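# Close the refrigerator door completely

## Task

Push the refrigerator door fully closed so it stays shut without the robot holding it. The task fails if the door is slammed open or shut, if any object drops a long way, or if the robot tips over or finishes leaning.

## Robot and tools

Robot: TidyBot++, a mobile base 0.54 m long, 0.50 m wide and 0.38 m tall on four powered casters. It carries one seven-joint arm with a two-finger gripper. The shoulder sits 0.12 m ahead of the base centre and 0.68 m off the floor. There are two cameras. base_camera is a pinhole camera giving 644x364 images. wrist_camera is a fisheye giving 644x476 images and looks wherever the hand points. Loose objects may occasionally get nudged by something other than the robot.

Frames: the base frame has its origin on the floor below the base centre, with x forward, y to the left and z up. hand_pose uses this frame and marks the point between the finger pads. Its z axis runs out along the fingers, and the fingers close along its y axis. The odometry frame is wherever the base frame was when the scene began. base_odometry counts wheel rotation only, so wheel slip shows up as travel, and it drifts a few centimetres and degrees over many moves. Heading is positive to the left and runs from -3.142 to 3.142. base_tilt is in degrees, with forward and right lean positive, and it has a fixed bias of about 1 degree.

execute_actions: the argument actions is a list holding one action, or an empty list to just read state and images. An action may contain base, joints, speeds, or several of them; all its motions begin together.
- base takes exactly one key, and it is a relative offset from where the base last measured itself, not a pose. translate_m is metres straight ahead, forward positive, range -2 to 2. strafe_m is metres sideways, left positive, range -2 to 2. rotate_rad is radians turned in place, counter-clockwise seen from above positive, range -6.3 to 6.3.
- joints is a set of absolute targets keyed by name, in radians: joint_1_rad (vertical axis turning the whole arm; positive is clockwise from above, the reverse of rotate_rad), joint_2_rad shoulder -2.249 to 2.249, joint_3_rad (upper-arm roll, nominally 3.14), joint_4_rad elbow -2.579 to 2.579, joint_5_rad (forearm roll), joint_6_rad wrist -2.099 to 2.099, joint_7_rad (hand roll; 1.57 puts the fingers opening left-right with the hand down). Joints 1, 3, 5 and 7 have no limit but go the short way, so turn past half a revolution in smaller steps. gripper_pos runs 0 (open, about 85 mm gap) to 1 (closed). Only named joints get new targets; unnamed ones keep their previous targets.
- speeds caps top speed for that action: translate_m and strafe_m 0.05 to 0.5 m/s, rotate_rad 0.1 to 1.57 rad/s. Defaults are the maxima. A base move needing over 8.667 s is refused, and any action is capped at 15 s.
- cameras: a list of base_camera, wrist_camera or all; omitted or null means all, [] means none.
Bad keys or out-of-range values reject the whole call and nothing moves.

Arm geometry: upper arm 0.42 m, forearm 0.31 m, hand 0.31 m. With joint_1_rad 0, joint_3_rad 3.14 and joint_5_rad 0 the arm moves in the base's forward vertical plane. Measured from vertical (forward lean positive), the upper arm angle is joint_2_rad, forearm is joint_2_rad - joint_4_rad, hand is that minus joint_6_rad. Sum length times sine for reach ahead of the shoulder and length times cosine for height above it. It starts folded, hand down, sticking out up to 0.08 m past the base front. A downward-pointing hand reaches at most about 0.94 m high, and only near the base.

wait: seconds from 0 to 10; commands nothing and returns state and images. zoom_image: camera plus region [x0, y0, x1, y1] in pixels of that camera's newest full image, at most 504 by 504. finished_scene: scene number; ends the scene irreversibly once the last command has been held, and reports success.

Result lines: base_status and joint_status tell how each motion ended. done means reached (for the base, only that the wheels turned enough, even if slipping or blocked short). off_target means it rested away from target and may still push. contact_stop or time_out means the target was dropped and the part holds where it stopped. not_followed or the line "joint command not followed" with "cause:" means a self-collision check withheld the arm targets; the gripper still acts, and the withheld targets may be retried on later actions. joint_positions gives readings; motor_effort gives percent of maximum with the peak in brackets, noisy and biased. on_its_own lists motion you did not command. "pictures" names the images in order. ARM HIT flags a hard strike of the arm on the base or itself. MOTOR HOT warns from 60 °C; OVER-TEMPERATURE FAULT means the arm went weak, and keys then read limit_stop_at_motor_heat and should be resent. A torque sensor at its limit (104.5 N m for joints 1 to 4, 51.3 for 5 to 7) freezes the arm and gripper for 10 s and skips the rest of the call; the base keeps going.

Practical cautions: friction leaves joints a little off target; fix by commanding last target plus (wanted minus read). The robot keeps holding the last command while you think. Close the door gently at reduced speed so it is not slammed. Do not drive the base while the arm is snagged above about 0.8 m, and avoid sideways shoves on a raised hand; either can tip the robot. A blocked base keeps pushing until it times out. Make sure the door latches shut by itself, then back the hand away before ending the scene, and keep anything from falling.

Each tool is called after "Emit:" by a JSON object that holds its "fn" and its "kwargs", one argument or row to a line.

## Session

Emit:
{"fn": "execute_actions", "kwargs": {
  "actions": []
}}

Scene clock: 0.00 s.
base_odometry: x=+0.000 y=+0.000 heading=+0.000 (m, m, rad; odometry frame)
base_tilt: forward=+0.1 right=-0.8 (deg)
base_status: not commanded
joint_positions: joint_1_rad=-0.021 joint_2_rad=-0.314 joint_3_rad=+3.146 joint_4_rad=-2.520 joint_5_rad=-0.046 joint_6_rad=-0.857 joint_7_rad=+1.551 gripper_pos=+0.000
joint_status: not commanded
motor_effort: joint_1_rad=+0 joint_2_rad=-3 joint_3_rad=-1 joint_4_rad=+14 joint_5_rad=+1 joint_6_rad=+1 joint_7_rad=+0 (%)
hand_pose: x=+0.2666 y=+0.0149 z=+0.5854 quat_wxyz=(-0.019, +0.999, -0.016, +0.039) (m; base frame)
pictures: base_camera, wrist_camera
Images, in order (width x height): base_camera 644x364, wrist_camera 644x476.

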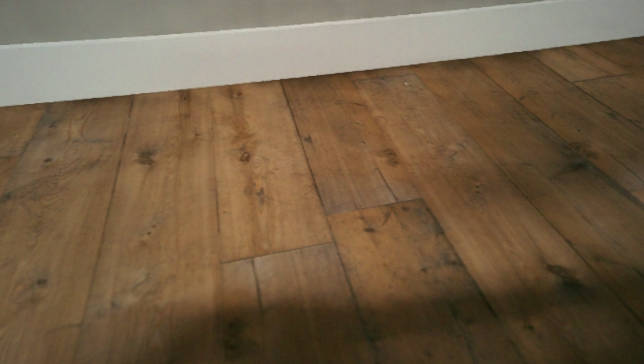

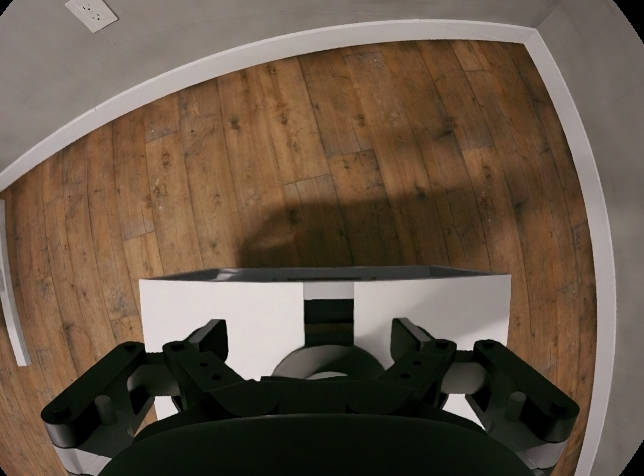

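Emit:
{"fn": "execute_actions", "kwargs": {
  "actions": [
    {"base":{"rotate_rad":1.5},"joints":{"joint_6_rad":0.5}}
  ]
}}

Scene clock: 2.77 s.
base_odometry: x=+0.000 y=+0.000 heading=+1.500 (m, m, rad; odometry frame)
base_tilt: forward=+0.1 right=-0.8 (deg)
base_status: done
joint_positions: joint_1_rad=-0.021 joint_2_rad=-0.314 joint_3_rad=+3.146 joint_4_rad=-2.518 joint_5_rad=-0.046 joint_6_rad=+0.503 joint_7_rad=+1.551 gripper_pos=+0.000
joint_status: all done
motor_effort: joint_1_rad=+0(1) joint_2_rad=-7(7) joint_3_rad=-1(1) joint_4_rad=+19(19) joint_5_rad=+1(1) joint_6_rad=+10(10) joint_7_rad=+0(0) (%)
hand_pose: x=+0.5510 y=+0.0014 z=+0.8551 quat_wxyz=(-0.017, +0.752, -0.024, +0.659) (m; base frame)
pictures: base_camera, wrist_camera
Images, in order (width x height): base_camera 644x364, wrist_camera 644x476.

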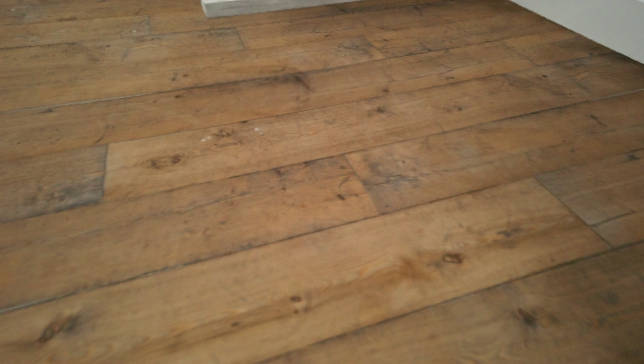

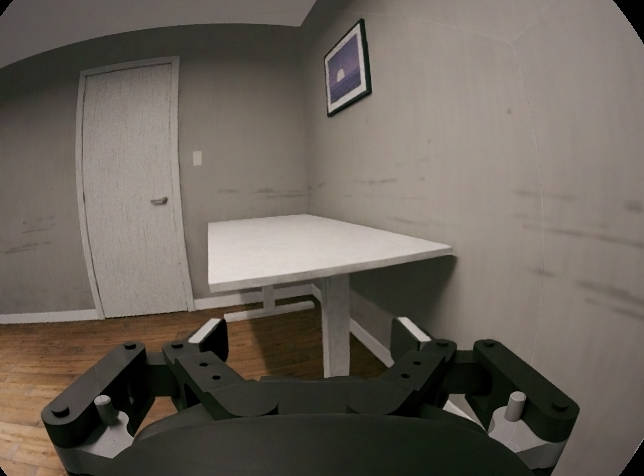

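Emit:
{"fn": "execute_actions", "kwargs": {
  "actions": [
    {"base":{"rotate_rad":1.4}}
  ]
}}

Scene clock: 65.43 s.
base_odometry: x=+0.000 y=+0.000 heading=+2.899 (m, m, rad; odometry frame)
base_tilt: forward=+0.2 right=-0.9 (deg)
base_status: done
joint_positions: joint_1_rad=-0.021 joint_2_rad=-0.314 joint_3_rad=+3.146 joint_4_rad=-2.518 joint_5_rad=-0.046 joint_6_rad=+0.503 joint_7_rad=+1.551 gripper_pos=+0.000
joint_status: not commanded
motor_effort: joint_1_rad=+0(2) joint_2_rad=-7(8) joint_3_rad=-1(1) joint_4_rad=+19(19) joint_5_rad=+1(2) joint_6_rad=+9(10) joint_7_rad=+0(0) (%)
hand_pose: x=+0.5510 y=+0.0014 z=+0.8551 quat_wxyz=(-0.017, +0.752, -0.024, +0.659) (m; base frame)
pictures: base_camera, wrist_camera
Images, in order (width x height): base_camera 644x364, wrist_camera 644x476.

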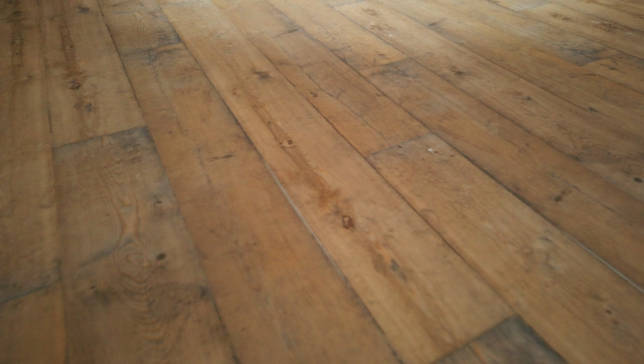

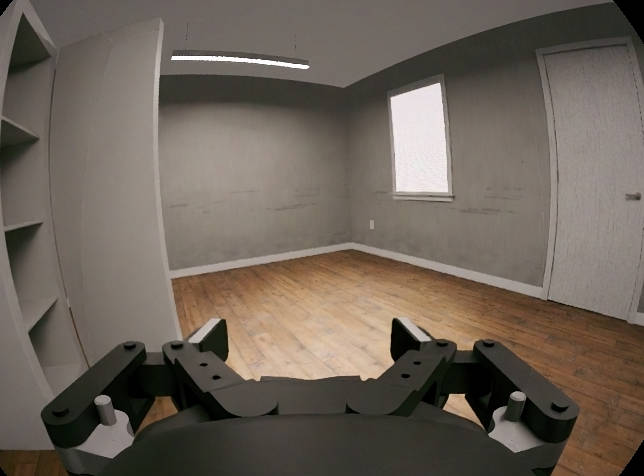

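Emit:
{"fn": "execute_actions", "kwargs": {
  "actions": [
    {"base":{"rotate_rad":1.0}}
  ]
}}

Scene clock: 67.57 s.
base_odometry: x=+0.000 y=+0.000 heading=-2.384 (m, m, rad; odometry frame)
base_tilt: forward=+0.1 right=-1.0 (deg)
base_status: done
joint_positions: joint_1_rad=-0.021 joint_2_rad=-0.314 joint_3_rad=+3.146 joint_4_rad=-2.518 joint_5_rad=-0.046 joint_6_rad=+0.503 joint_7_rad=+1.551 gripper_pos=+0.000
joint_status: not commanded
motor_effort: joint_1_rad=+0(2) joint_2_rad=-7(7) joint_3_rad=-1(0) joint_4_rad=+19(19) joint_5_rad=+1(2) joint_6_rad=+10(10) joint_7_rad=+0(0) (%)
hand_pose: x=+0.5510 y=+0.0014 z=+0.8551 quat_wxyz=(-0.017, +0.752, -0.024, +0.659) (m; base frame)
pictures: base_camera, wrist_camera
Images, in order (width x height): base_camera 644x364, wrist_camera 644x476.

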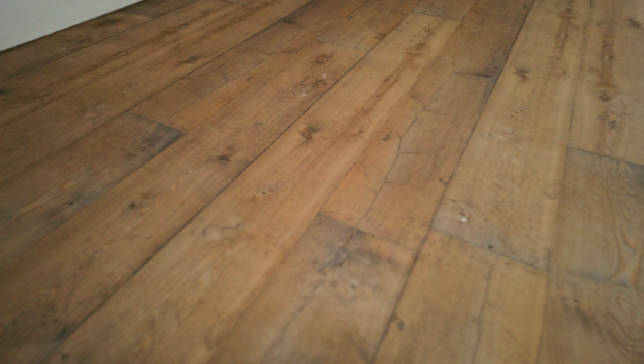

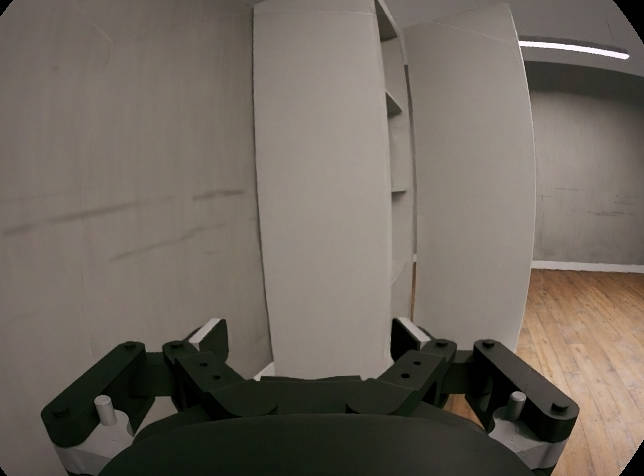

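Emit:
{"fn": "execute_actions", "kwargs": {
  "actions": [
    {"base":{"rotate_rad":-0.757}}
  ],
  "cameras": []
}}

Emit:
{"fn": "execute_actions", "kwargs": {
  "actions": [
    {"base":{"strafe_m":-1.0},"joints":{"joint_1_rad":-0.6}}
  ]
}}

Scene clock: 71.27 s.
base_odometry: x=+0.000 y=+0.000 heading=-3.141 (m, m, rad; odometry frame)
base_tilt: forward=+0.0 right=-0.9 (deg)
base_status: done
joint_positions: joint_1_rad=-0.021 joint_2_rad=-0.314 joint_3_rad=+3.146 joint_4_rad=-2.518 joint_5_rad=-0.046 joint_6_rad=+0.503 joint_7_rad=+1.551 gripper_pos=+0.000
joint_status: not commanded
motor_effort: joint_1_rad=+0(1) joint_2_rad=-7(7) joint_3_rad=-2(0) joint_4_rad=+19(19) joint_5_rad=+1(2) joint_6_rad=+9(10) joint_7_rad=+0(0) (%)
hand_pose: x=+0.5510 y=+0.0014 z=+0.8551 quat_wxyz=(-0.017, +0.752, -0.024, +0.659) (m; base frame)
pictures: none
No camera images: the call's "cameras" was empty. Leave "cameras" out to get every camera's image.

Scene clock: 77.23 s.
base_odometry: x=+0.000 y=+0.997 heading=-3.136 (m, m, rad; odometry frame)
base_tilt: forward=+0.1 right=-0.8 (deg)
base_status: strafe_m time_out (by the wheels' count: -0.997 of -1.000)
joint_positions: joint_1_rad=-0.586 joint_2_rad=-0.315 joint_3_rad=+3.147 joint_4_rad=-2.519 joint_5_rad=-0.046 joint_6_rad=+0.503 joint_7_rad=+1.551 gripper_pos=+0.000
joint_status: all done
motor_effort: joint_1_rad=+0(6) joint_2_rad=-6(12) joint_3_rad=-1(6) joint_4_rad=+19(21) joint_5_rad=+1(4) joint_6_rad=+9(11) joint_7_rad=+0(0) (%)
hand_pose: x=+0.4832 y=+0.2320 z=+0.8554 quat_wxyz=(-0.200, +0.728, +0.186, +0.628) (m; base frame)
pictures: base_camera, wrist_camera
Images, in order (width x height): base_camera 644x364, wrist_camera 644x476.

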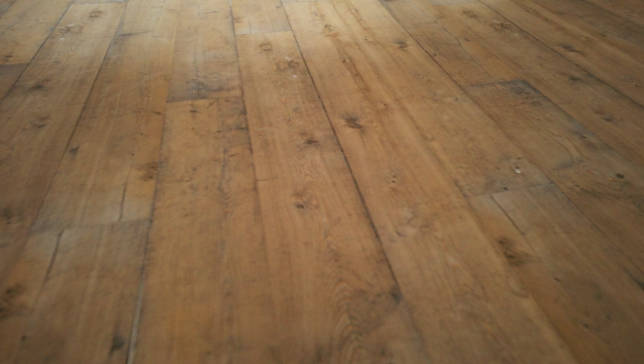

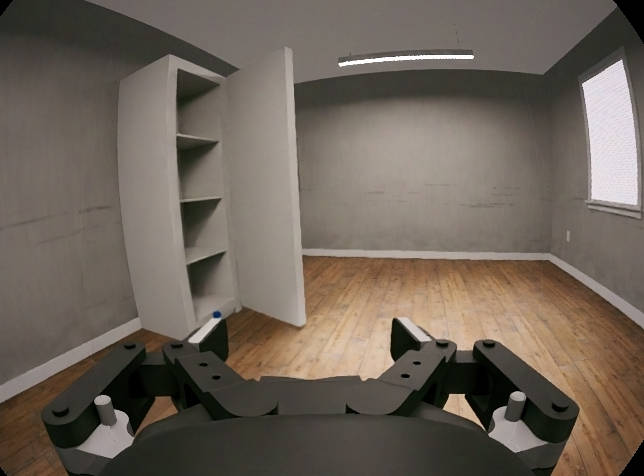

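Emit:
{"fn": "zoom_image", "kwargs": {
  "camera": "wrist_camera",
  "region": [170,270,320,360]
}}

Region (170, 270, 320, 360) of wrist_camera's 644x476 image, scaled by 3.360; it fills the top 302 rows of this view, and the rest is white.

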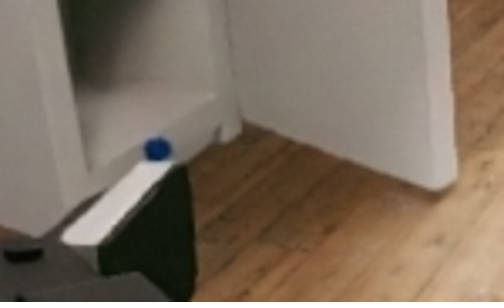

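Emit:
{"fn": "execute_actions", "kwargs": {
  "actions": [
    {"base":{"rotate_rad":0.3}}
  ],
  "cameras": []
}}

Emit:
{"fn": "execute_actions", "kwargs": {
  "actions": [
    {"base":{"translate_m":1.3},"joints":{"joint_1_rad":-1.4,"joint_6_rad":0.1}}
  ]
}}

Scene clock: 83.10 s.
base_odometry: x=+0.000 y=+0.996 heading=-2.846 (m, m, rad; odometry frame)
base_tilt: forward=+0.2 right=-0.9 (deg)
base_status: rotate_rad time_out (by the wheels' count: +0.290 of +0.300)
joint_positions: joint_1_rad=-0.590 joint_2_rad=-0.315 joint_3_rad=+3.146 joint_4_rad=-2.519 joint_5_rad=-0.046 joint_6_rad=+0.503 joint_7_rad=+1.551 gripper_pos=+0.000
joint_status: not commanded
motor_effort: joint_1_rad=+0(2) joint_2_rad=-7(9) joint_3_rad=-1(0) joint_4_rad=+19(20) joint_5_rad=+1(2) joint_6_rad=+10(10) joint_7_rad=+0(0) (%)
hand_pose: x=+0.4820 y=+0.2339 z=+0.8554 quat_wxyz=(-0.202, +0.728, +0.188, +0.628) (m; base frame)
pictures: none
No camera images: the call's "cameras" was empty. Leave "cameras" out to get every camera's image.

not run: a stop came earlier in this reply.

Emit:
{"fn": "execute_actions", "kwargs": {
  "actions": [
    {"base":{"translate_m":1.3},"joints":{"joint_1_rad":-1.4,"joint_6_rad":0.1}}
  ]
}}

Scene clock: 87.33 s.
base_odometry: x=-1.243 y=+0.617 heading=-2.846 (m, m, rad; odometry frame)
base_tilt: forward=+0.2 right=-1.0 (deg)
base_status: done
joint_positions: joint_1_rad=-1.382 joint_2_rad=-0.315 joint_3_rad=+3.146 joint_4_rad=-2.519 joint_5_rad=-0.046 joint_6_rad=+0.121 joint_7_rad=+1.551 gripper_pos=+0.000
joint_status: all done
motor_effort: joint_1_rad=+0(0) joint_2_rad=-6(7) joint_3_rad=-1(0) joint_4_rad=+19(20) joint_5_rad=+1(1) joint_6_rad=+9(9) joint_7_rad=+0(0) (%)
hand_pose: x=+0.1952 y=+0.3871 z=+0.7435 quat_wxyz=(-0.332, +0.685, +0.525, +0.380) (m; base frame)
pictures: base_camera, wrist_camera
Images, in order (width x height): base_camera 644x364, wrist_camera 644x476.

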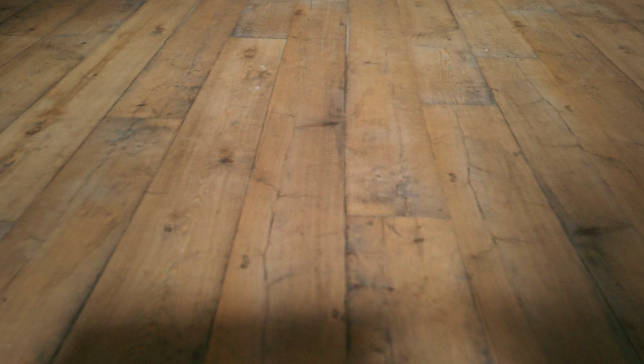

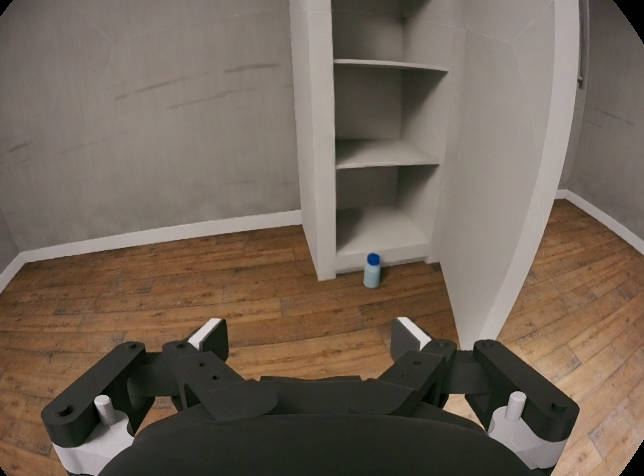

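Emit:
{"fn": "execute_actions", "kwargs": {
  "actions": [
    {"base":{"translate_m":0.55},"joints":{"joint_1_rad":0}}
  ],
  "cameras": []
}}

Emit:
{"fn": "execute_actions", "kwargs": {
  "actions": [
    {"base":{"rotate_rad":1.57},"joints":{"joint_6_rad":-0.6}}
  ]
}}

Scene clock: 92.50 s.
base_odometry: x=-1.770 y=+0.456 heading=-2.845 (m, m, rad; odometry frame)
base_tilt: forward=+0.1 right=-0.8 (deg)
base_status: done
joint_positions: joint_1_rad=-0.018 joint_2_rad=-0.315 joint_3_rad=+3.146 joint_4_rad=-2.519 joint_5_rad=-0.046 joint_6_rad=+0.121 joint_7_rad=+1.551 gripper_pos=+0.000
joint_status: all done
motor_effort: joint_1_rad=+0(1) joint_2_rad=-6(8) joint_3_rad=-1(0) joint_4_rad=+18(19) joint_5_rad=+1(1) joint_6_rad=+9(9) joint_7_rad=+0(0) (%)
hand_pose: x=+0.5135 y=+0.0052 z=+0.7434 quat_wxyz=(-0.018, +0.863, -0.024, +0.505) (m; base frame)
pictures: none
No camera images: the call's "cameras" was empty. Leave "cameras" out to get every camera's image.

Scene clock: 94.80 s.
base_odometry: x=-1.770 y=+0.456 heading=-1.276 (m, m, rad; odometry frame)
base_tilt: forward=+0.2 right=-0.8 (deg)
base_status: done
joint_positions: joint_1_rad=-0.017 joint_2_rad=-0.315 joint_3_rad=+3.146 joint_4_rad=-2.517 joint_5_rad=-0.046 joint_6_rad=-0.600 joint_7_rad=+1.551 gripper_pos=+0.000
joint_status: all done
motor_effort: joint_1_rad=+0(1) joint_2_rad=-4(6) joint_3_rad=-1(1) joint_4_rad=+15(18) joint_5_rad=+1(1) joint_6_rad=+3(8) joint_7_rad=+0(0) (%)
hand_pose: x=+0.3459 y=+0.0126 z=+0.6029 quat_wxyz=(-0.020, +0.985, -0.020, +0.168) (m; base frame)
pictures: base_camera, wrist_camera
Images, in order (width x height): base_camera 644x364, wrist_camera 644x476.

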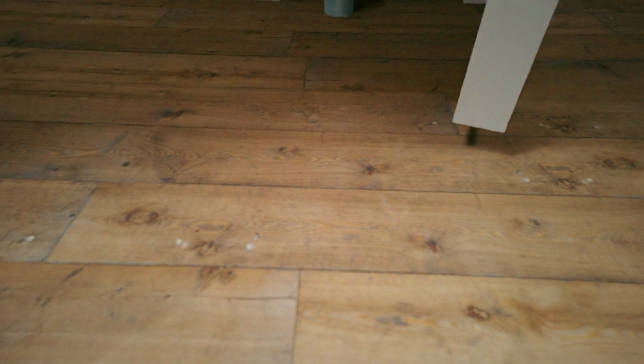

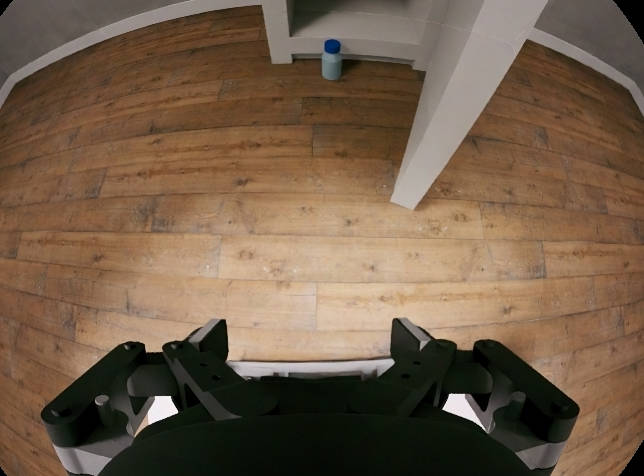

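Emit:
{"fn": "execute_actions", "kwargs": {
  "actions": [
    {"base":{"strafe_m":0.15},"joints":{"joint_1_rad":0.34,"joint_2_rad":0.845,"joint_4_rad":-1.66,"joint_6_rad":-0.64,"joint_7_rad":1.9}}
  ],
  "cameras": []
}}

Emit:
{"fn": "execute_actions", "kwargs": {
  "actions": [
    {"base":{"translate_m":0.5},"speeds":{"translate_m":0.3}}
  ]
}}

Scene clock: 98.90 s.
base_odometry: x=-1.626 y=+0.500 heading=-1.275 (m, m, rad; odometry frame)
base_tilt: forward=+0.2 right=-0.9 (deg)
base_status: done
joint_positions: joint_1_rad=+0.321 joint_2_rad=+0.836 joint_3_rad=+3.146 joint_4_rad=-1.673 joint_5_rad=-0.046 joint_6_rad=-0.617 joint_7_rad=+1.876 gripper_pos=+0.000
joint_status: all done
motor_effort: joint_1_rad=+0(1) joint_2_rad=-35(36) joint_3_rad=-2(1) joint_4_rad=+9(17) joint_5_rad=+1(0) joint_6_rad=+1(4) joint_7_rad=+0(0) (%)
hand_pose: x=+0.5989 y=-0.1519 z=+0.3994 quat_wxyz=(-0.009, +0.999, -0.028, +0.011) (m; base frame)
pictures: none
No camera images: the call's "cameras" was empty. Leave "cameras" out to get every camera's image.

Scene clock: 101.50 s.
base_odometry: x=-1.480 y=+0.021 heading=-1.275 (m, m, rad; odometry frame)
base_tilt: forward=+0.1 right=-0.9 (deg)
base_status: done
joint_positions: joint_1_rad=+0.324 joint_2_rad=+0.836 joint_3_rad=+3.146 joint_4_rad=-1.667 joint_5_rad=-0.046 joint_6_rad=-0.621 joint_7_rad=+1.876 gripper_pos=+0.000
joint_status: not commanded
motor_effort: joint_1_rad=+0(1) joint_2_rad=-34(37) joint_3_rad=-2(2) joint_4_rad=+10(11) joint_5_rad=+1(1) joint_6_rad=+1(1) joint_7_rad=+0(0) (%)
hand_pose: x=+0.6007 y=-0.1537 z=+0.4005 quat_wxyz=(-0.009, +0.999, -0.030, +0.012) (m; base frame)
pictures: base_camera, wrist_camera
Images, in order (width x height): base_camera 644x364, wrist_camera 644x476.

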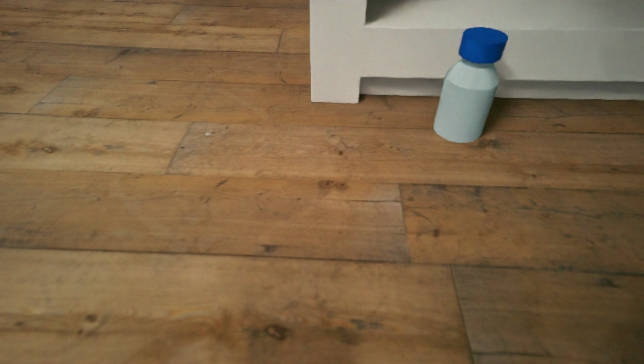

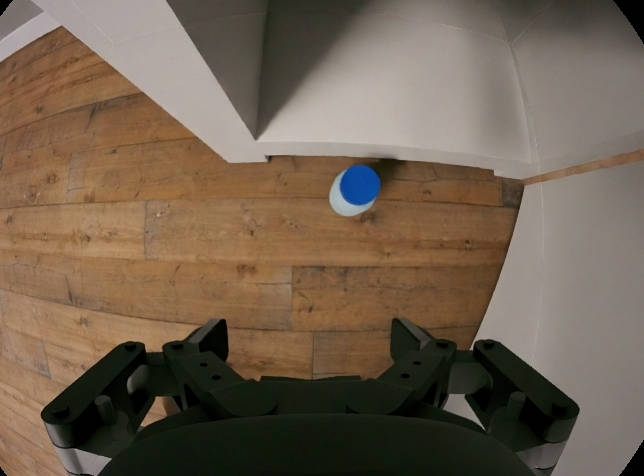

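Emit:
{"fn": "execute_actions", "kwargs": {
  "actions": [
    {"base":{"strafe_m":-0.06}}
  ],
  "cameras": []
}}

Emit:
{"fn": "execute_actions", "kwargs": {
  "actions": [
    {"base":{"translate_m":0.13},"joints":{"joint_2_rad":1.12,"joint_4_rad":-1.59,"joint_6_rad":-0.43}}
  ]
}}

Scene clock: 104.33 s.
base_odometry: x=-1.537 y=+0.004 heading=-1.275 (m, m, rad; odometry frame)
base_tilt: forward=+0.1 right=-0.9 (deg)
base_status: done
joint_positions: joint_1_rad=+0.338 joint_2_rad=+0.836 joint_3_rad=+3.146 joint_4_rad=-1.667 joint_5_rad=-0.046 joint_6_rad=-0.621 joint_7_rad=+1.876 gripper_pos=+0.000
joint_status: not commanded
motor_effort: joint_1_rad=+1(3) joint_2_rad=-35(36) joint_3_rad=-1(4) joint_4_rad=+9(11) joint_5_rad=+1(1) joint_6_rad=+1(1) joint_7_rad=+0(0) (%)
hand_pose: x=+0.5984 y=-0.1607 z=+0.4005 quat_wxyz=(-0.009, +0.999, -0.037, +0.013) (m; base frame)
pictures: none
No camera images: the call's "cameras" was empty. Leave "cameras" out to get every camera's image.

Scene clock: 105.70 s.
base_odometry: x=-1.500 y=-0.121 heading=-1.275 (m, m, rad; odometry frame)
base_tilt: forward=+0.0 right=-0.9 (deg)
base_status: done
joint_positions: joint_1_rad=+0.338 joint_2_rad=+1.117 joint_3_rad=+3.146 joint_4_rad=-1.601 joint_5_rad=-0.046 joint_6_rad=-0.450 joint_7_rad=+1.876 gripper_pos=+0.000
joint_status: all done
motor_effort: joint_1_rad=+0(2) joint_2_rad=-37(39) joint_3_rad=-3(3) joint_4_rad=+6(11) joint_5_rad=+1(1) joint_6_rad=+1(0) joint_7_rad=+0(0) (%)
hand_pose: x=+0.5915 y=-0.1607 z=+0.2683 quat_wxyz=(-0.012, +0.999, -0.039, -0.010) (m; base frame)
pictures: base_camera, wrist_camera
Images, in order (width x height): base_camera 644x364, wrist_camera 644x476.

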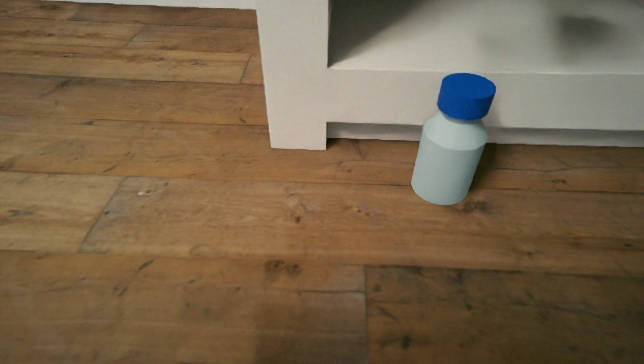

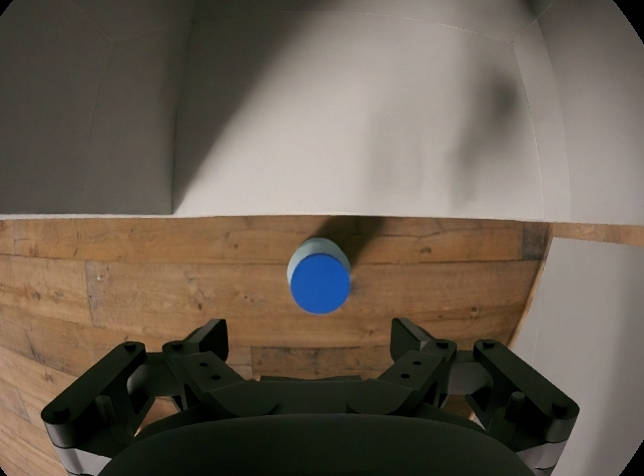

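Emit:
{"fn": "execute_actions", "kwargs": {
  "actions": [
    {"base":{"translate_m":0.03}}
  ],
  "cameras": []
}}

Emit:
{"fn": "execute_actions", "kwargs": {
  "actions": [
    {"joints":{"joint_2_rad":1.43,"joint_4_rad":-1.41,"joint_6_rad":-0.27}}
  ]
}}

Scene clock: 107.43 s.
base_odometry: x=-1.491 y=-0.150 heading=-1.275 (m, m, rad; odometry frame)
base_tilt: forward=+0.1 right=-0.8 (deg)
base_status: done
joint_positions: joint_1_rad=+0.338 joint_2_rad=+1.117 joint_3_rad=+3.146 joint_4_rad=-1.593 joint_5_rad=-0.046 joint_6_rad=-0.449 joint_7_rad=+1.876 gripper_pos=+0.000
joint_status: not commanded
motor_effort: joint_1_rad=+0(2) joint_2_rad=-37(38) joint_3_rad=-2(3) joint_4_rad=+6(7) joint_5_rad=+1(1) joint_6_rad=+0(0) joint_7_rad=+0(0) (%)
hand_pose: x=+0.5966 y=-0.1626 z=+0.2694 quat_wxyz=(-0.010, +0.999, -0.039, -0.006) (m; base frame)
pictures: none
No camera images: the call's "cameras" was empty. Leave "cameras" out to get every camera's image.

Scene clock: 109.07 s.
base_odometry: x=-1.491 y=-0.150 heading=-1.275 (m, m, rad; odometry frame)
base_tilt: forward=+0.2 right=-0.8 (deg)
base_status: not commanded
joint_positions: joint_1_rad=+0.341 joint_2_rad=+1.431 joint_3_rad=+3.146 joint_4_rad=-1.423 joint_5_rad=-0.046 joint_6_rad=-0.293 joint_7_rad=+1.876 gripper_pos=+0.000
joint_status: all done
motor_effort: joint_1_rad=+0(5) joint_2_rad=-38(41) joint_3_rad=-1(4) joint_4_rad=+4(16) joint_5_rad=+1(0) joint_6_rad=+0(1) joint_7_rad=+0(0) (%)
hand_pose: x=+0.5952 y=-0.1656 z=+0.1275 quat_wxyz=(-0.005, +0.999, -0.040, -0.001) (m; base frame)
pictures: base_camera, wrist_camera
Images, in order (width x height): base_camera 644x364, wrist_camera 644x476.

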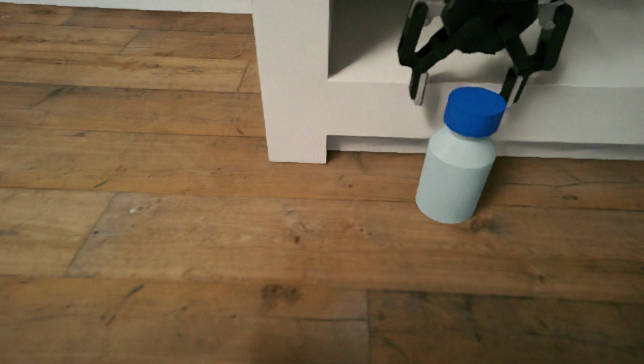

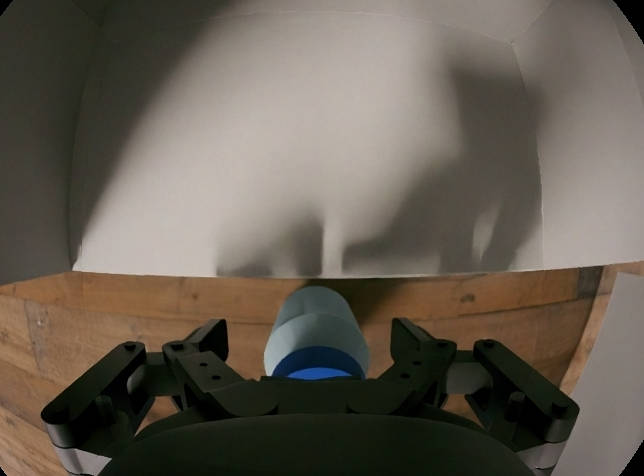

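Emit:
{"fn": "execute_actions", "kwargs": {
  "actions": [
    {"base":{"translate_m":-0.03}}
  ],
  "cameras": []
}}

Emit:
{"fn": "execute_actions", "kwargs": {
  "actions": [
    {"joints":{"joint_2_rad":1.52,"joint_4_rad":-1.36,"joint_6_rad":-0.23}}
  ]
}}

Scene clock: 110.97 s.
base_odometry: x=-1.500 y=-0.121 heading=-1.275 (m, m, rad; odometry frame)
base_tilt: forward=+0.2 right=-0.9 (deg)
base_status: done
joint_positions: joint_1_rad=+0.341 joint_2_rad=+1.431 joint_3_rad=+3.146 joint_4_rad=-1.416 joint_5_rad=-0.046 joint_6_rad=-0.290 joint_7_rad=+1.876 gripper_pos=+0.000
joint_status: not commanded
motor_effort: joint_1_rad=+0(2) joint_2_rad=-38(40) joint_3_rad=-3(3) joint_4_rad=+4(6) joint_5_rad=+1(1) joint_6_rad=+1(2) joint_7_rad=+0(0) (%)
hand_pose: x=+0.5998 y=-0.1673 z=+0.1281 quat_wxyz=(-0.004, +0.999, -0.040, +0.003) (m; base frame)
pictures: none
No camera images: the call's "cameras" was empty. Leave "cameras" out to get every camera's image.

Scene clock: 111.93 s.
base_odometry: x=-1.500 y=-0.121 heading=-1.275 (m, m, rad; odometry frame)
base_tilt: forward=+0.1 right=-0.9 (deg)
base_status: not commanded
joint_positions: joint_1_rad=+0.341 joint_2_rad=+1.512 joint_3_rad=+3.146 joint_4_rad=-1.369 joint_5_rad=-0.046 joint_6_rad=-0.249 joint_7_rad=+1.876 gripper_pos=+0.000
joint_status: all done
motor_effort: joint_1_rad=+0(0) joint_2_rad=-39(40) joint_3_rad=-2(2) joint_4_rad=+4(4) joint_5_rad=+1(1) joint_6_rad=+1(2) joint_7_rad=+0(0) (%)
hand_pose: x=+0.5954 y=-0.1664 z=+0.0915 quat_wxyz=(-0.002, +0.999, -0.040, +0.007) (m; base frame)
pictures: base_camera, wrist_camera
Images, in order (width x height): base_camera 644x364, wrist_camera 644x476.

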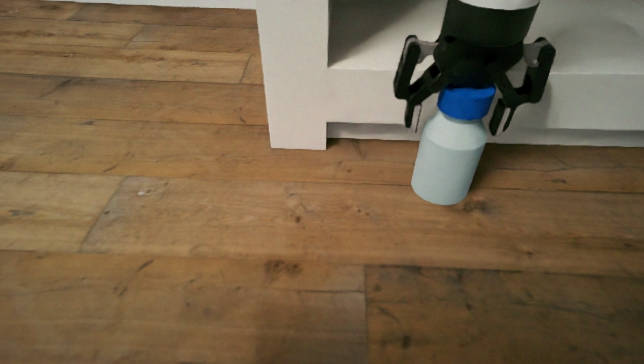

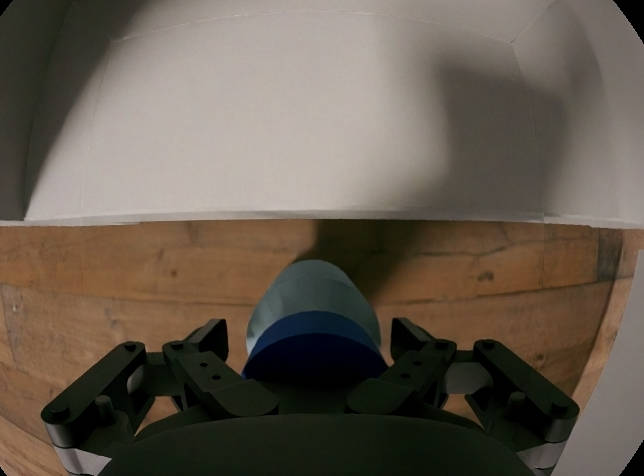

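Emit:
{"fn": "execute_actions", "kwargs": {
  "actions": [
    {"joints":{"gripper_pos":1}}
  ],
  "cameras": []
}}

Emit:
{"fn": "execute_actions", "kwargs": {
  "actions": [
    {"joints":{"joint_2_rad":1.4,"joint_4_rad":-1.41,"joint_6_rad":-0.29}}
  ]
}}

Emit:
{"fn": "execute_actions", "kwargs": {
  "actions": [
    {"base":{"translate_m":-0.8}}
  ]
}}

Scene clock: 113.87 s.
base_odometry: x=-1.500 y=-0.121 heading=-1.275 (m, m, rad; odometry frame)
base_tilt: forward=+0.2 right=-0.9 (deg)
base_status: not commanded
joint_positions: joint_1_rad=+0.340 joint_2_rad=+1.472 joint_3_rad=+3.142 joint_4_rad=-1.357 joint_5_rad=-0.046 joint_6_rad=-0.245 joint_7_rad=+1.876 gripper_pos=+0.422
joint_status: gripper_pos off_target (ended at +0.422, target +1.000)
motor_effort: joint_1_rad=+0(4) joint_2_rad=-31(38) joint_3_rad=-1(4) joint_4_rad=+5(9) joint_5_rad=+1(2) joint_6_rad=+4(8) joint_7_rad=+0(0) (%)
hand_pose: x=+0.6265 y=-0.1747 z=+0.1138 quat_wxyz=(+0.005, +0.999, -0.040, +0.034) (m; base frame)
pictures: none
No camera images: the call's "cameras" was empty. Leave "cameras" out to get every camera's image.

Scene clock: 115.17 s.
base_odometry: x=-1.500 y=-0.121 heading=-1.275 (m, m, rad; odometry frame)
base_tilt: forward=+0.1 right=-0.9 (deg)
base_status: not commanded
joint_positions: joint_1_rad=+0.340 joint_2_rad=+1.437 joint_3_rad=+3.142 joint_4_rad=-1.408 joint_5_rad=-0.046 joint_6_rad=-0.273 joint_7_rad=+1.876 gripper_pos=+0.422
joint_status: all done
motor_effort: joint_1_rad=+0(0) joint_2_rad=-42(43) joint_3_rad=-2(3) joint_4_rad=+5(5) joint_5_rad=+1(1) joint_6_rad=+1(4) joint_7_rad=+0(0) (%)
hand_pose: x=+0.6073 y=-0.1675 z=+0.1261 quat_wxyz=(-0.002, +0.999, -0.040, +0.013) (m; base frame)
pictures: base_camera, wrist_camera
Images, in order (width x height): base_camera 644x364, wrist_camera 644x476.

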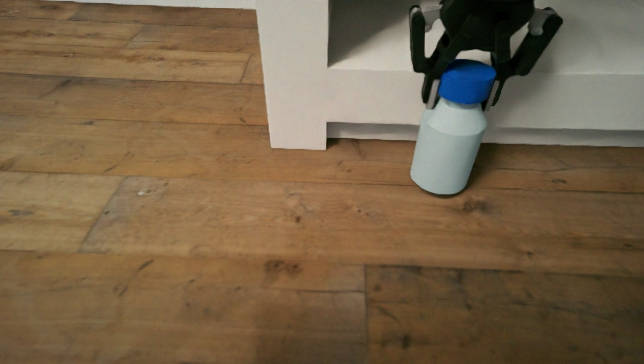

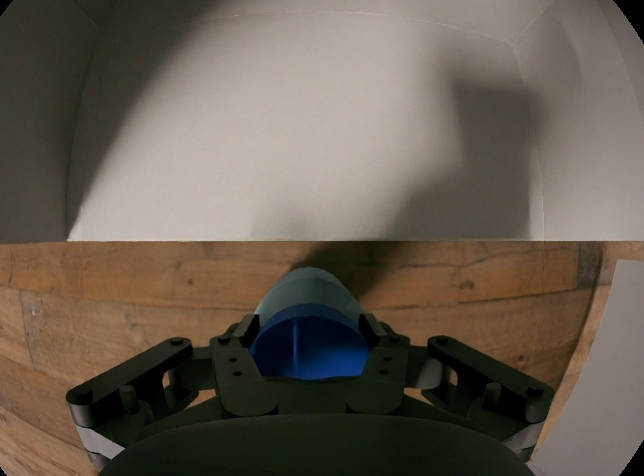

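Scene clock: 118.17 s.
base_odometry: x=-1.733 y=+0.645 heading=-1.275 (m, m, rad; odometry frame)
base_tilt: forward=+0.1 right=-0.9 (deg)
base_status: done
joint_positions: joint_1_rad=+0.340 joint_2_rad=+1.429 joint_3_rad=+3.142 joint_4_rad=-1.411 joint_5_rad=-0.046 joint_6_rad=-0.275 joint_7_rad=+1.876 gripper_pos=+0.422
joint_status: not commanded
motor_effort: joint_1_rad=+0(2) joint_2_rad=-41(43) joint_3_rad=-3(3) joint_4_rad=+4(6) joint_5_rad=+1(1) joint_6_rad=+0(1) joint_7_rad=+0(0) (%)
hand_pose: x=+0.6090 y=-0.1681 z=+0.1299 quat_wxyz=(-0.002, +0.999, -0.040, +0.014) (m; base frame)
pictures: base_camera, wrist_camera
Images, in order (width x height): base_camera 644x364, wrist_camera 644x476.

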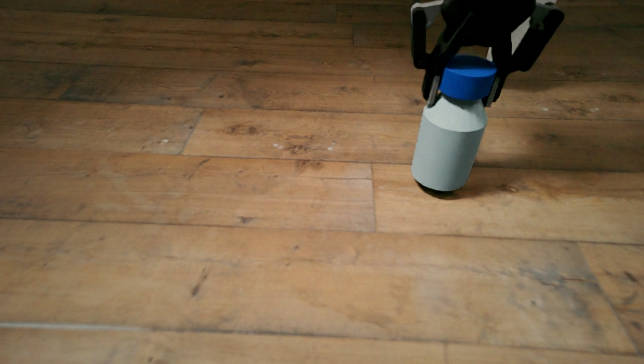

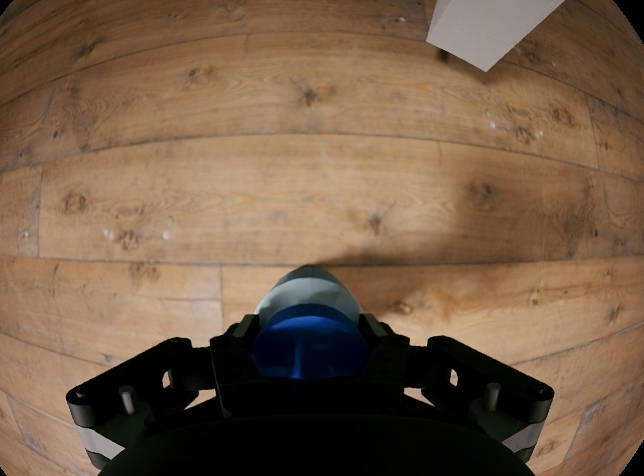

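Emit:
{"fn": "execute_actions", "kwargs": {
  "actions": [
    {"joints":{"joint_1_rad":-1.2}}
  ],
  "cameras": []
}}

Emit:
{"fn": "execute_actions", "kwargs": {
  "actions": [
    {"joints":{"joint_2_rad":1.46}}
  ],
  "cameras": []
}}

Emit:
{"fn": "execute_actions", "kwargs": {
  "actions": [
    {"joints":{"gripper_pos":0}}
  ]
}}

Scene clock: 122.20 s.
base_odometry: x=-1.733 y=+0.645 heading=-1.275 (m, m, rad; odometry frame)
base_tilt: forward=+0.1 right=-1.0 (deg)
base_status: not commanded
joint_positions: joint_1_rad=-1.192 joint_2_rad=+1.429 joint_3_rad=+3.142 joint_4_rad=-1.411 joint_5_rad=-0.046 joint_6_rad=-0.275 joint_7_rad=+1.876 gripper_pos=+0.422
joint_status: all done
motor_effort: joint_1_rad=+0(5) joint_2_rad=-42(42) joint_3_rad=-2(5) joint_4_rad=+5(5) joint_5_rad=+1(1) joint_6_rad=+1(0) joint_7_rad=+0(0) (%)
hand_pose: x=+0.3063 y=+0.4831 z=+0.1300 quat_wxyz=(-0.011, +0.748, +0.664, +0.009) (m; base frame)
pictures: none
No camera images: the call's "cameras" was empty. Leave "cameras" out to get every camera's image.

Scene clock: 123.20 s.
base_odometry: x=-1.733 y=+0.645 heading=-1.275 (m, m, rad; odometry frame)
base_tilt: forward=+0.1 right=-0.9 (deg)
base_status: not commanded
joint_positions: joint_1_rad=-1.192 joint_2_rad=+1.459 joint_3_rad=+3.142 joint_4_rad=-1.412 joint_5_rad=-0.046 joint_6_rad=-0.276 joint_7_rad=+1.876 gripper_pos=+0.422
joint_status: all done
motor_effort: joint_1_rad=+0(2) joint_2_rad=-35(42) joint_3_rad=-2(5) joint_4_rad=+2(5) joint_5_rad=+1(1) joint_6_rad=+0(1) joint_7_rad=+0(0) (%)
hand_pose: x=+0.2998 y=+0.4669 z=+0.1146 quat_wxyz=(-0.004, +0.748, +0.664, -0.005) (m; base frame)
pictures: none
No camera images: the call's "cameras" was empty. Leave "cameras" out to get every camera's image.

Scene clock: 124.30 s.
base_odometry: x=-1.733 y=+0.645 heading=-1.275 (m, m, rad; odometry frame)
base_tilt: forward=+0.1 right=-0.9 (deg)
base_status: not commanded
joint_positions: joint_1_rad=-1.192 joint_2_rad=+1.459 joint_3_rad=+3.142 joint_4_rad=-1.412 joint_5_rad=-0.046 joint_6_rad=-0.277 joint_7_rad=+1.876 gripper_pos=+0.000
joint_status: all done
motor_effort: joint_1_rad=+0(0) joint_2_rad=-38(42) joint_3_rad=-2(3) joint_4_rad=+3(4) joint_5_rad=+1(1) joint_6_rad=+1(1) joint_7_rad=+0(0) (%)
hand_pose: x=+0.2997 y=+0.4667 z=+0.1146 quat_wxyz=(-0.004, +0.748, +0.664, -0.005) (m; base frame)
pictures: base_camera, wrist_camera
Images, in order (width x height): base_camera 644x364, wrist_camera 644x476.

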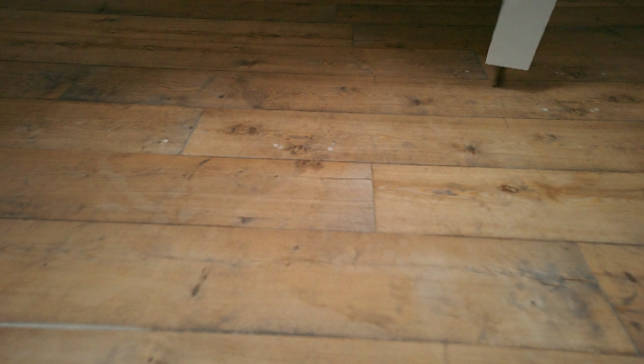

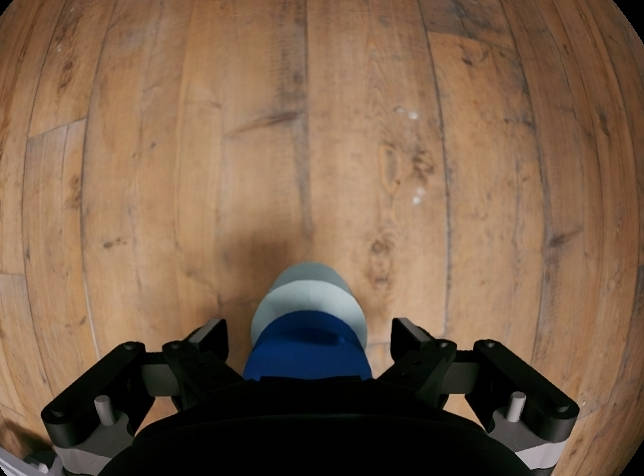

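Emit:
{"fn": "execute_actions", "kwargs": {
  "actions": [
    {"joints":{"joint_2_rad":0.845,"joint_4_rad":-1.66,"joint_6_rad":-0.64}}
  ],
  "cameras": []
}}

Emit:
{"fn": "execute_actions", "kwargs": {
  "actions": [
    {"base":{"strafe_m":-0.9},"joints":{"joint_1_rad":-0.5,"joint_2_rad":-0.31,"joint_4_rad":-2.52,"joint_6_rad":0.2,"joint_7_rad":1.57,"gripper_pos":1}}
  ],
  "cameras": []
}}

Emit:
{"fn": "execute_actions", "kwargs": {
  "actions": [
    {"base":{"translate_m":0.6}}
  ]
}}

Scene clock: 127.67 s.
base_odometry: x=-1.733 y=+0.645 heading=-1.275 (m, m, rad; odometry frame)
base_tilt: forward=+0.1 right=-1.0 (deg)
base_status: not commanded
joint_positions: joint_1_rad=-1.192 joint_2_rad=+0.857 joint_3_rad=+3.142 joint_4_rad=-1.648 joint_5_rad=-0.046 joint_6_rad=-0.620 joint_7_rad=+1.876 gripper_pos=+0.000
joint_status: all done
motor_effort: joint_1_rad=+0(1) joint_2_rad=-35(42) joint_3_rad=-3(3) joint_4_rad=+10(11) joint_5_rad=+1(1) joint_6_rad=+1(1) joint_7_rad=+0(0) (%)
hand_pose: x=+0.2992 y=+0.4777 z=+0.3934 quat_wxyz=(-0.016, +0.745, +0.666, +0.002) (m; base frame)
pictures: none
No camera images: the call's "cameras" was empty. Leave "cameras" out to get every camera's image.

Scene clock: 130.80 s.
base_odometry: x=-2.594 y=+0.382 heading=-1.275 (m, m, rad; odometry frame)
base_tilt: forward=+0.1 right=-0.9 (deg)
base_status: done
joint_positions: joint_1_rad=-0.517 joint_2_rad=-0.303 joint_3_rad=+3.142 joint_4_rad=-2.511 joint_5_rad=-0.046 joint_6_rad=+0.178 joint_7_rad=+1.594 gripper_pos=+0.999
joint_status: all done
motor_effort: joint_1_rad=+0(2) joint_2_rad=-7(36) joint_3_rad=-1(3) joint_4_rad=+18(19) joint_5_rad=+1(2) joint_6_rad=+9(9) joint_7_rad=+0(0) (%)
hand_pose: x=+0.4727 y=+0.1996 z=+0.7581 quat_wxyz=(-0.137, +0.824, +0.206, +0.509) (m; base frame)
pictures: none
No camera images: the call's "cameras" was empty. Leave "cameras" out to get every camera's image.

Scene clock: 133.33 s.
base_odometry: x=-2.419 y=-0.192 heading=-1.275 (m, m, rad; odometry frame)
base_tilt: forward=+0.1 right=-0.9 (deg)
base_status: done
joint_positions: joint_1_rad=-0.517 joint_2_rad=-0.303 joint_3_rad=+3.142 joint_4_rad=-2.512 joint_5_rad=-0.046 joint_6_rad=+0.180 joint_7_rad=+1.594 gripper_pos=+0.999
joint_status: not commanded
motor_effort: joint_1_rad=+0(0) joint_2_rad=-6(8) joint_3_rad=-1(0) joint_4_rad=+19(19) joint_5_rad=+1(1) joint_6_rad=+9(9) joint_7_rad=+0(0) (%)
hand_pose: x=+0.4728 y=+0.1996 z=+0.7584 quat_wxyz=(-0.137, +0.824, +0.206, +0.510) (m; base frame)
pictures: base_camera, wrist_camera
Images, in order (width x height): base_camera 644x364, wrist_camera 644x476.

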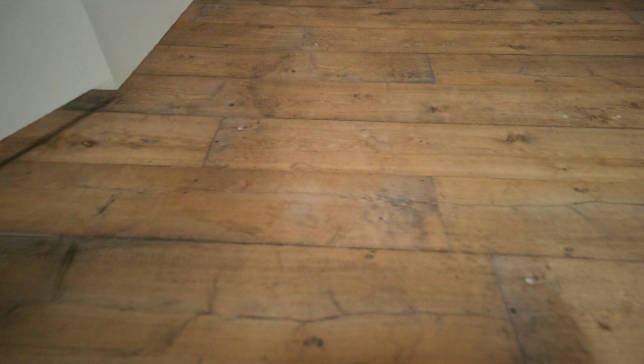

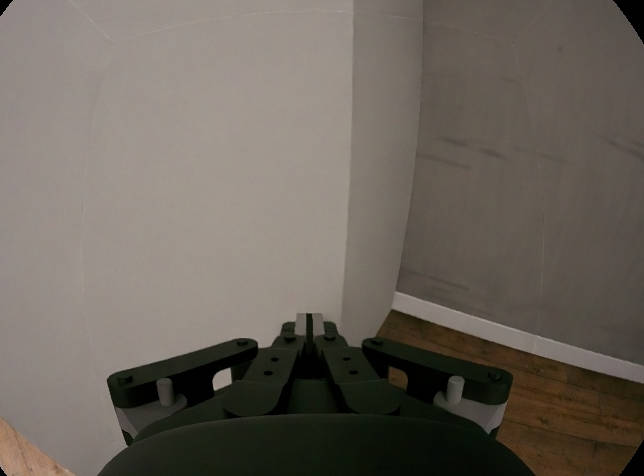

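Emit:
{"fn": "execute_actions", "kwargs": {
  "actions": [
    {"base":{"strafe_m":0.5},"speeds":{"strafe_m":0.1}}
  ]
}}

Scene clock: 139.57 s.
base_odometry: x=-1.941 y=-0.046 heading=-1.275 (m, m, rad; odometry frame)
base_tilt: forward=+0.1 right=-0.9 (deg)
base_status: done
joint_positions: joint_1_rad=-0.501 joint_2_rad=-0.308 joint_3_rad=+3.148 joint_4_rad=-2.518 joint_5_rad=-0.046 joint_6_rad=+0.180 joint_7_rad=+1.594 gripper_pos=+0.999
joint_status: not commanded
motor_effort: joint_1_rad=+0(6) joint_2_rad=-7(7) joint_3_rad=-1(6) joint_4_rad=+19(24) joint_5_rad=+1(3) joint_6_rad=+9(11) joint_7_rad=+0(0) (%)
hand_pose: x=+0.4750 y=+0.1903 z=+0.7571 quat_wxyz=(-0.132, +0.827, +0.196, +0.511) (m; base frame)
pictures: base_camera, wrist_camera
Images, in order (width x height): base_camera 644x364, wrist_camera 644x476.

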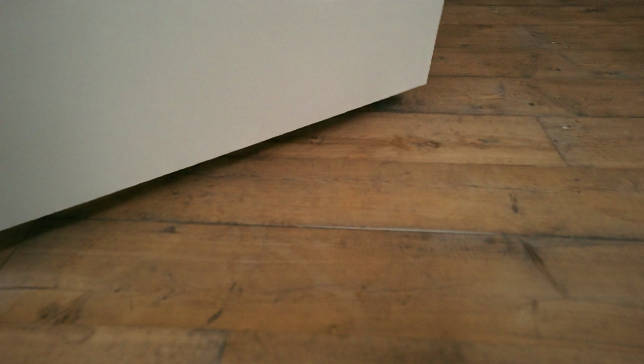

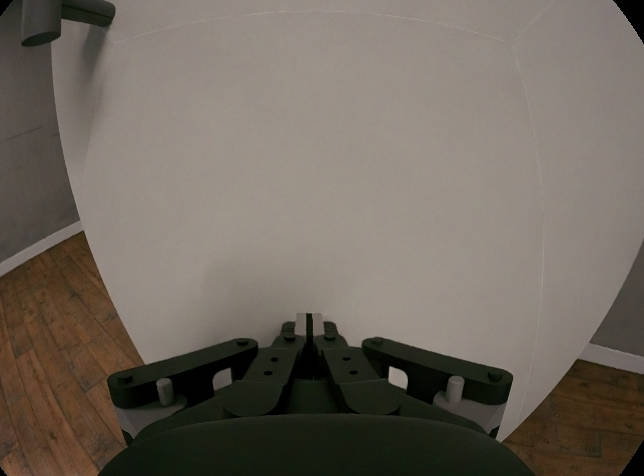

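Emit:
{"fn": "execute_actions", "kwargs": {
  "actions": [
    {"base":{"strafe_m":0.2},"speeds":{"strafe_m":0.1}}
  ],
  "cameras": []
}}

Emit:
{"fn": "execute_actions", "kwargs": {
  "actions": [
    {"base":{"translate_m":0.2},"speeds":{"translate_m":0.07}}
  ]
}}

Scene clock: 142.87 s.
base_odometry: x=-1.749 y=+0.012 heading=-1.275 (m, m, rad; odometry frame)
base_tilt: forward=+0.1 right=-0.9 (deg)
base_status: done
joint_positions: joint_1_rad=-0.500 joint_2_rad=-0.308 joint_3_rad=+3.148 joint_4_rad=-2.520 joint_5_rad=-0.046 joint_6_rad=+0.180 joint_7_rad=+1.594 gripper_pos=+0.999
joint_status: not commanded
motor_effort: joint_1_rad=+0(2) joint_2_rad=-7(8) joint_3_rad=+0(3) joint_4_rad=+18(22) joint_5_rad=+1(2) joint_6_rad=+9(11) joint_7_rad=+0(0) (%)
hand_pose: x=+0.4747 y=+0.1900 z=+0.7565 quat_wxyz=(-0.132, +0.827, +0.196, +0.510) (m; base frame)
pictures: none
No camera images: the call's "cameras" was empty. Leave "cameras" out to get every camera's image.

Scene clock: 146.20 s.
base_odometry: x=-1.691 y=-0.180 heading=-1.275 (m, m, rad; odometry frame)
base_tilt: forward=+0.1 right=-0.9 (deg)
base_status: done
joint_positions: joint_1_rad=-0.500 joint_2_rad=-0.309 joint_3_rad=+3.148 joint_4_rad=-2.520 joint_5_rad=-0.046 joint_6_rad=+0.180 joint_7_rad=+1.594 gripper_pos=+0.999
joint_status: not commanded
motor_effort: joint_1_rad=+0(0) joint_2_rad=-6(8) joint_3_rad=-2(0) joint_4_rad=+19(20) joint_5_rad=+1(1) joint_6_rad=+9(9) joint_7_rad=+0(0) (%)
hand_pose: x=+0.4747 y=+0.1900 z=+0.7566 quat_wxyz=(-0.132, +0.827, +0.196, +0.510) (m; base frame)
pictures: base_camera, wrist_camera
Images, in order (width x height): base_camera 644x364, wrist_camera 644x476.

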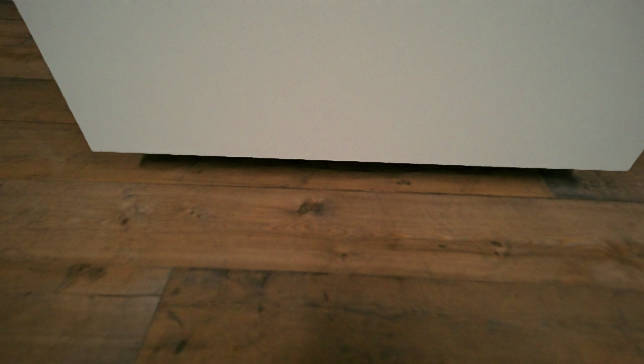

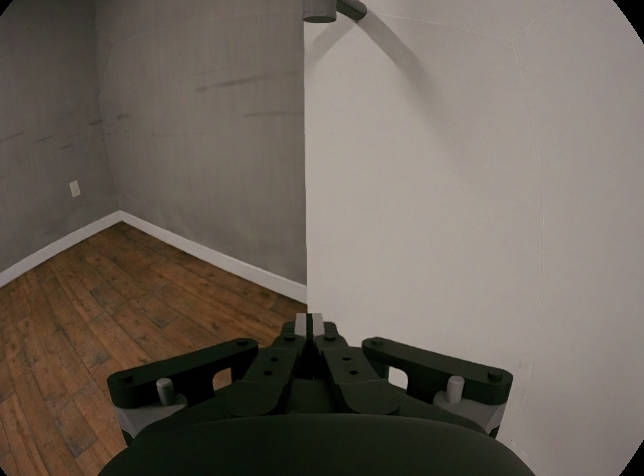

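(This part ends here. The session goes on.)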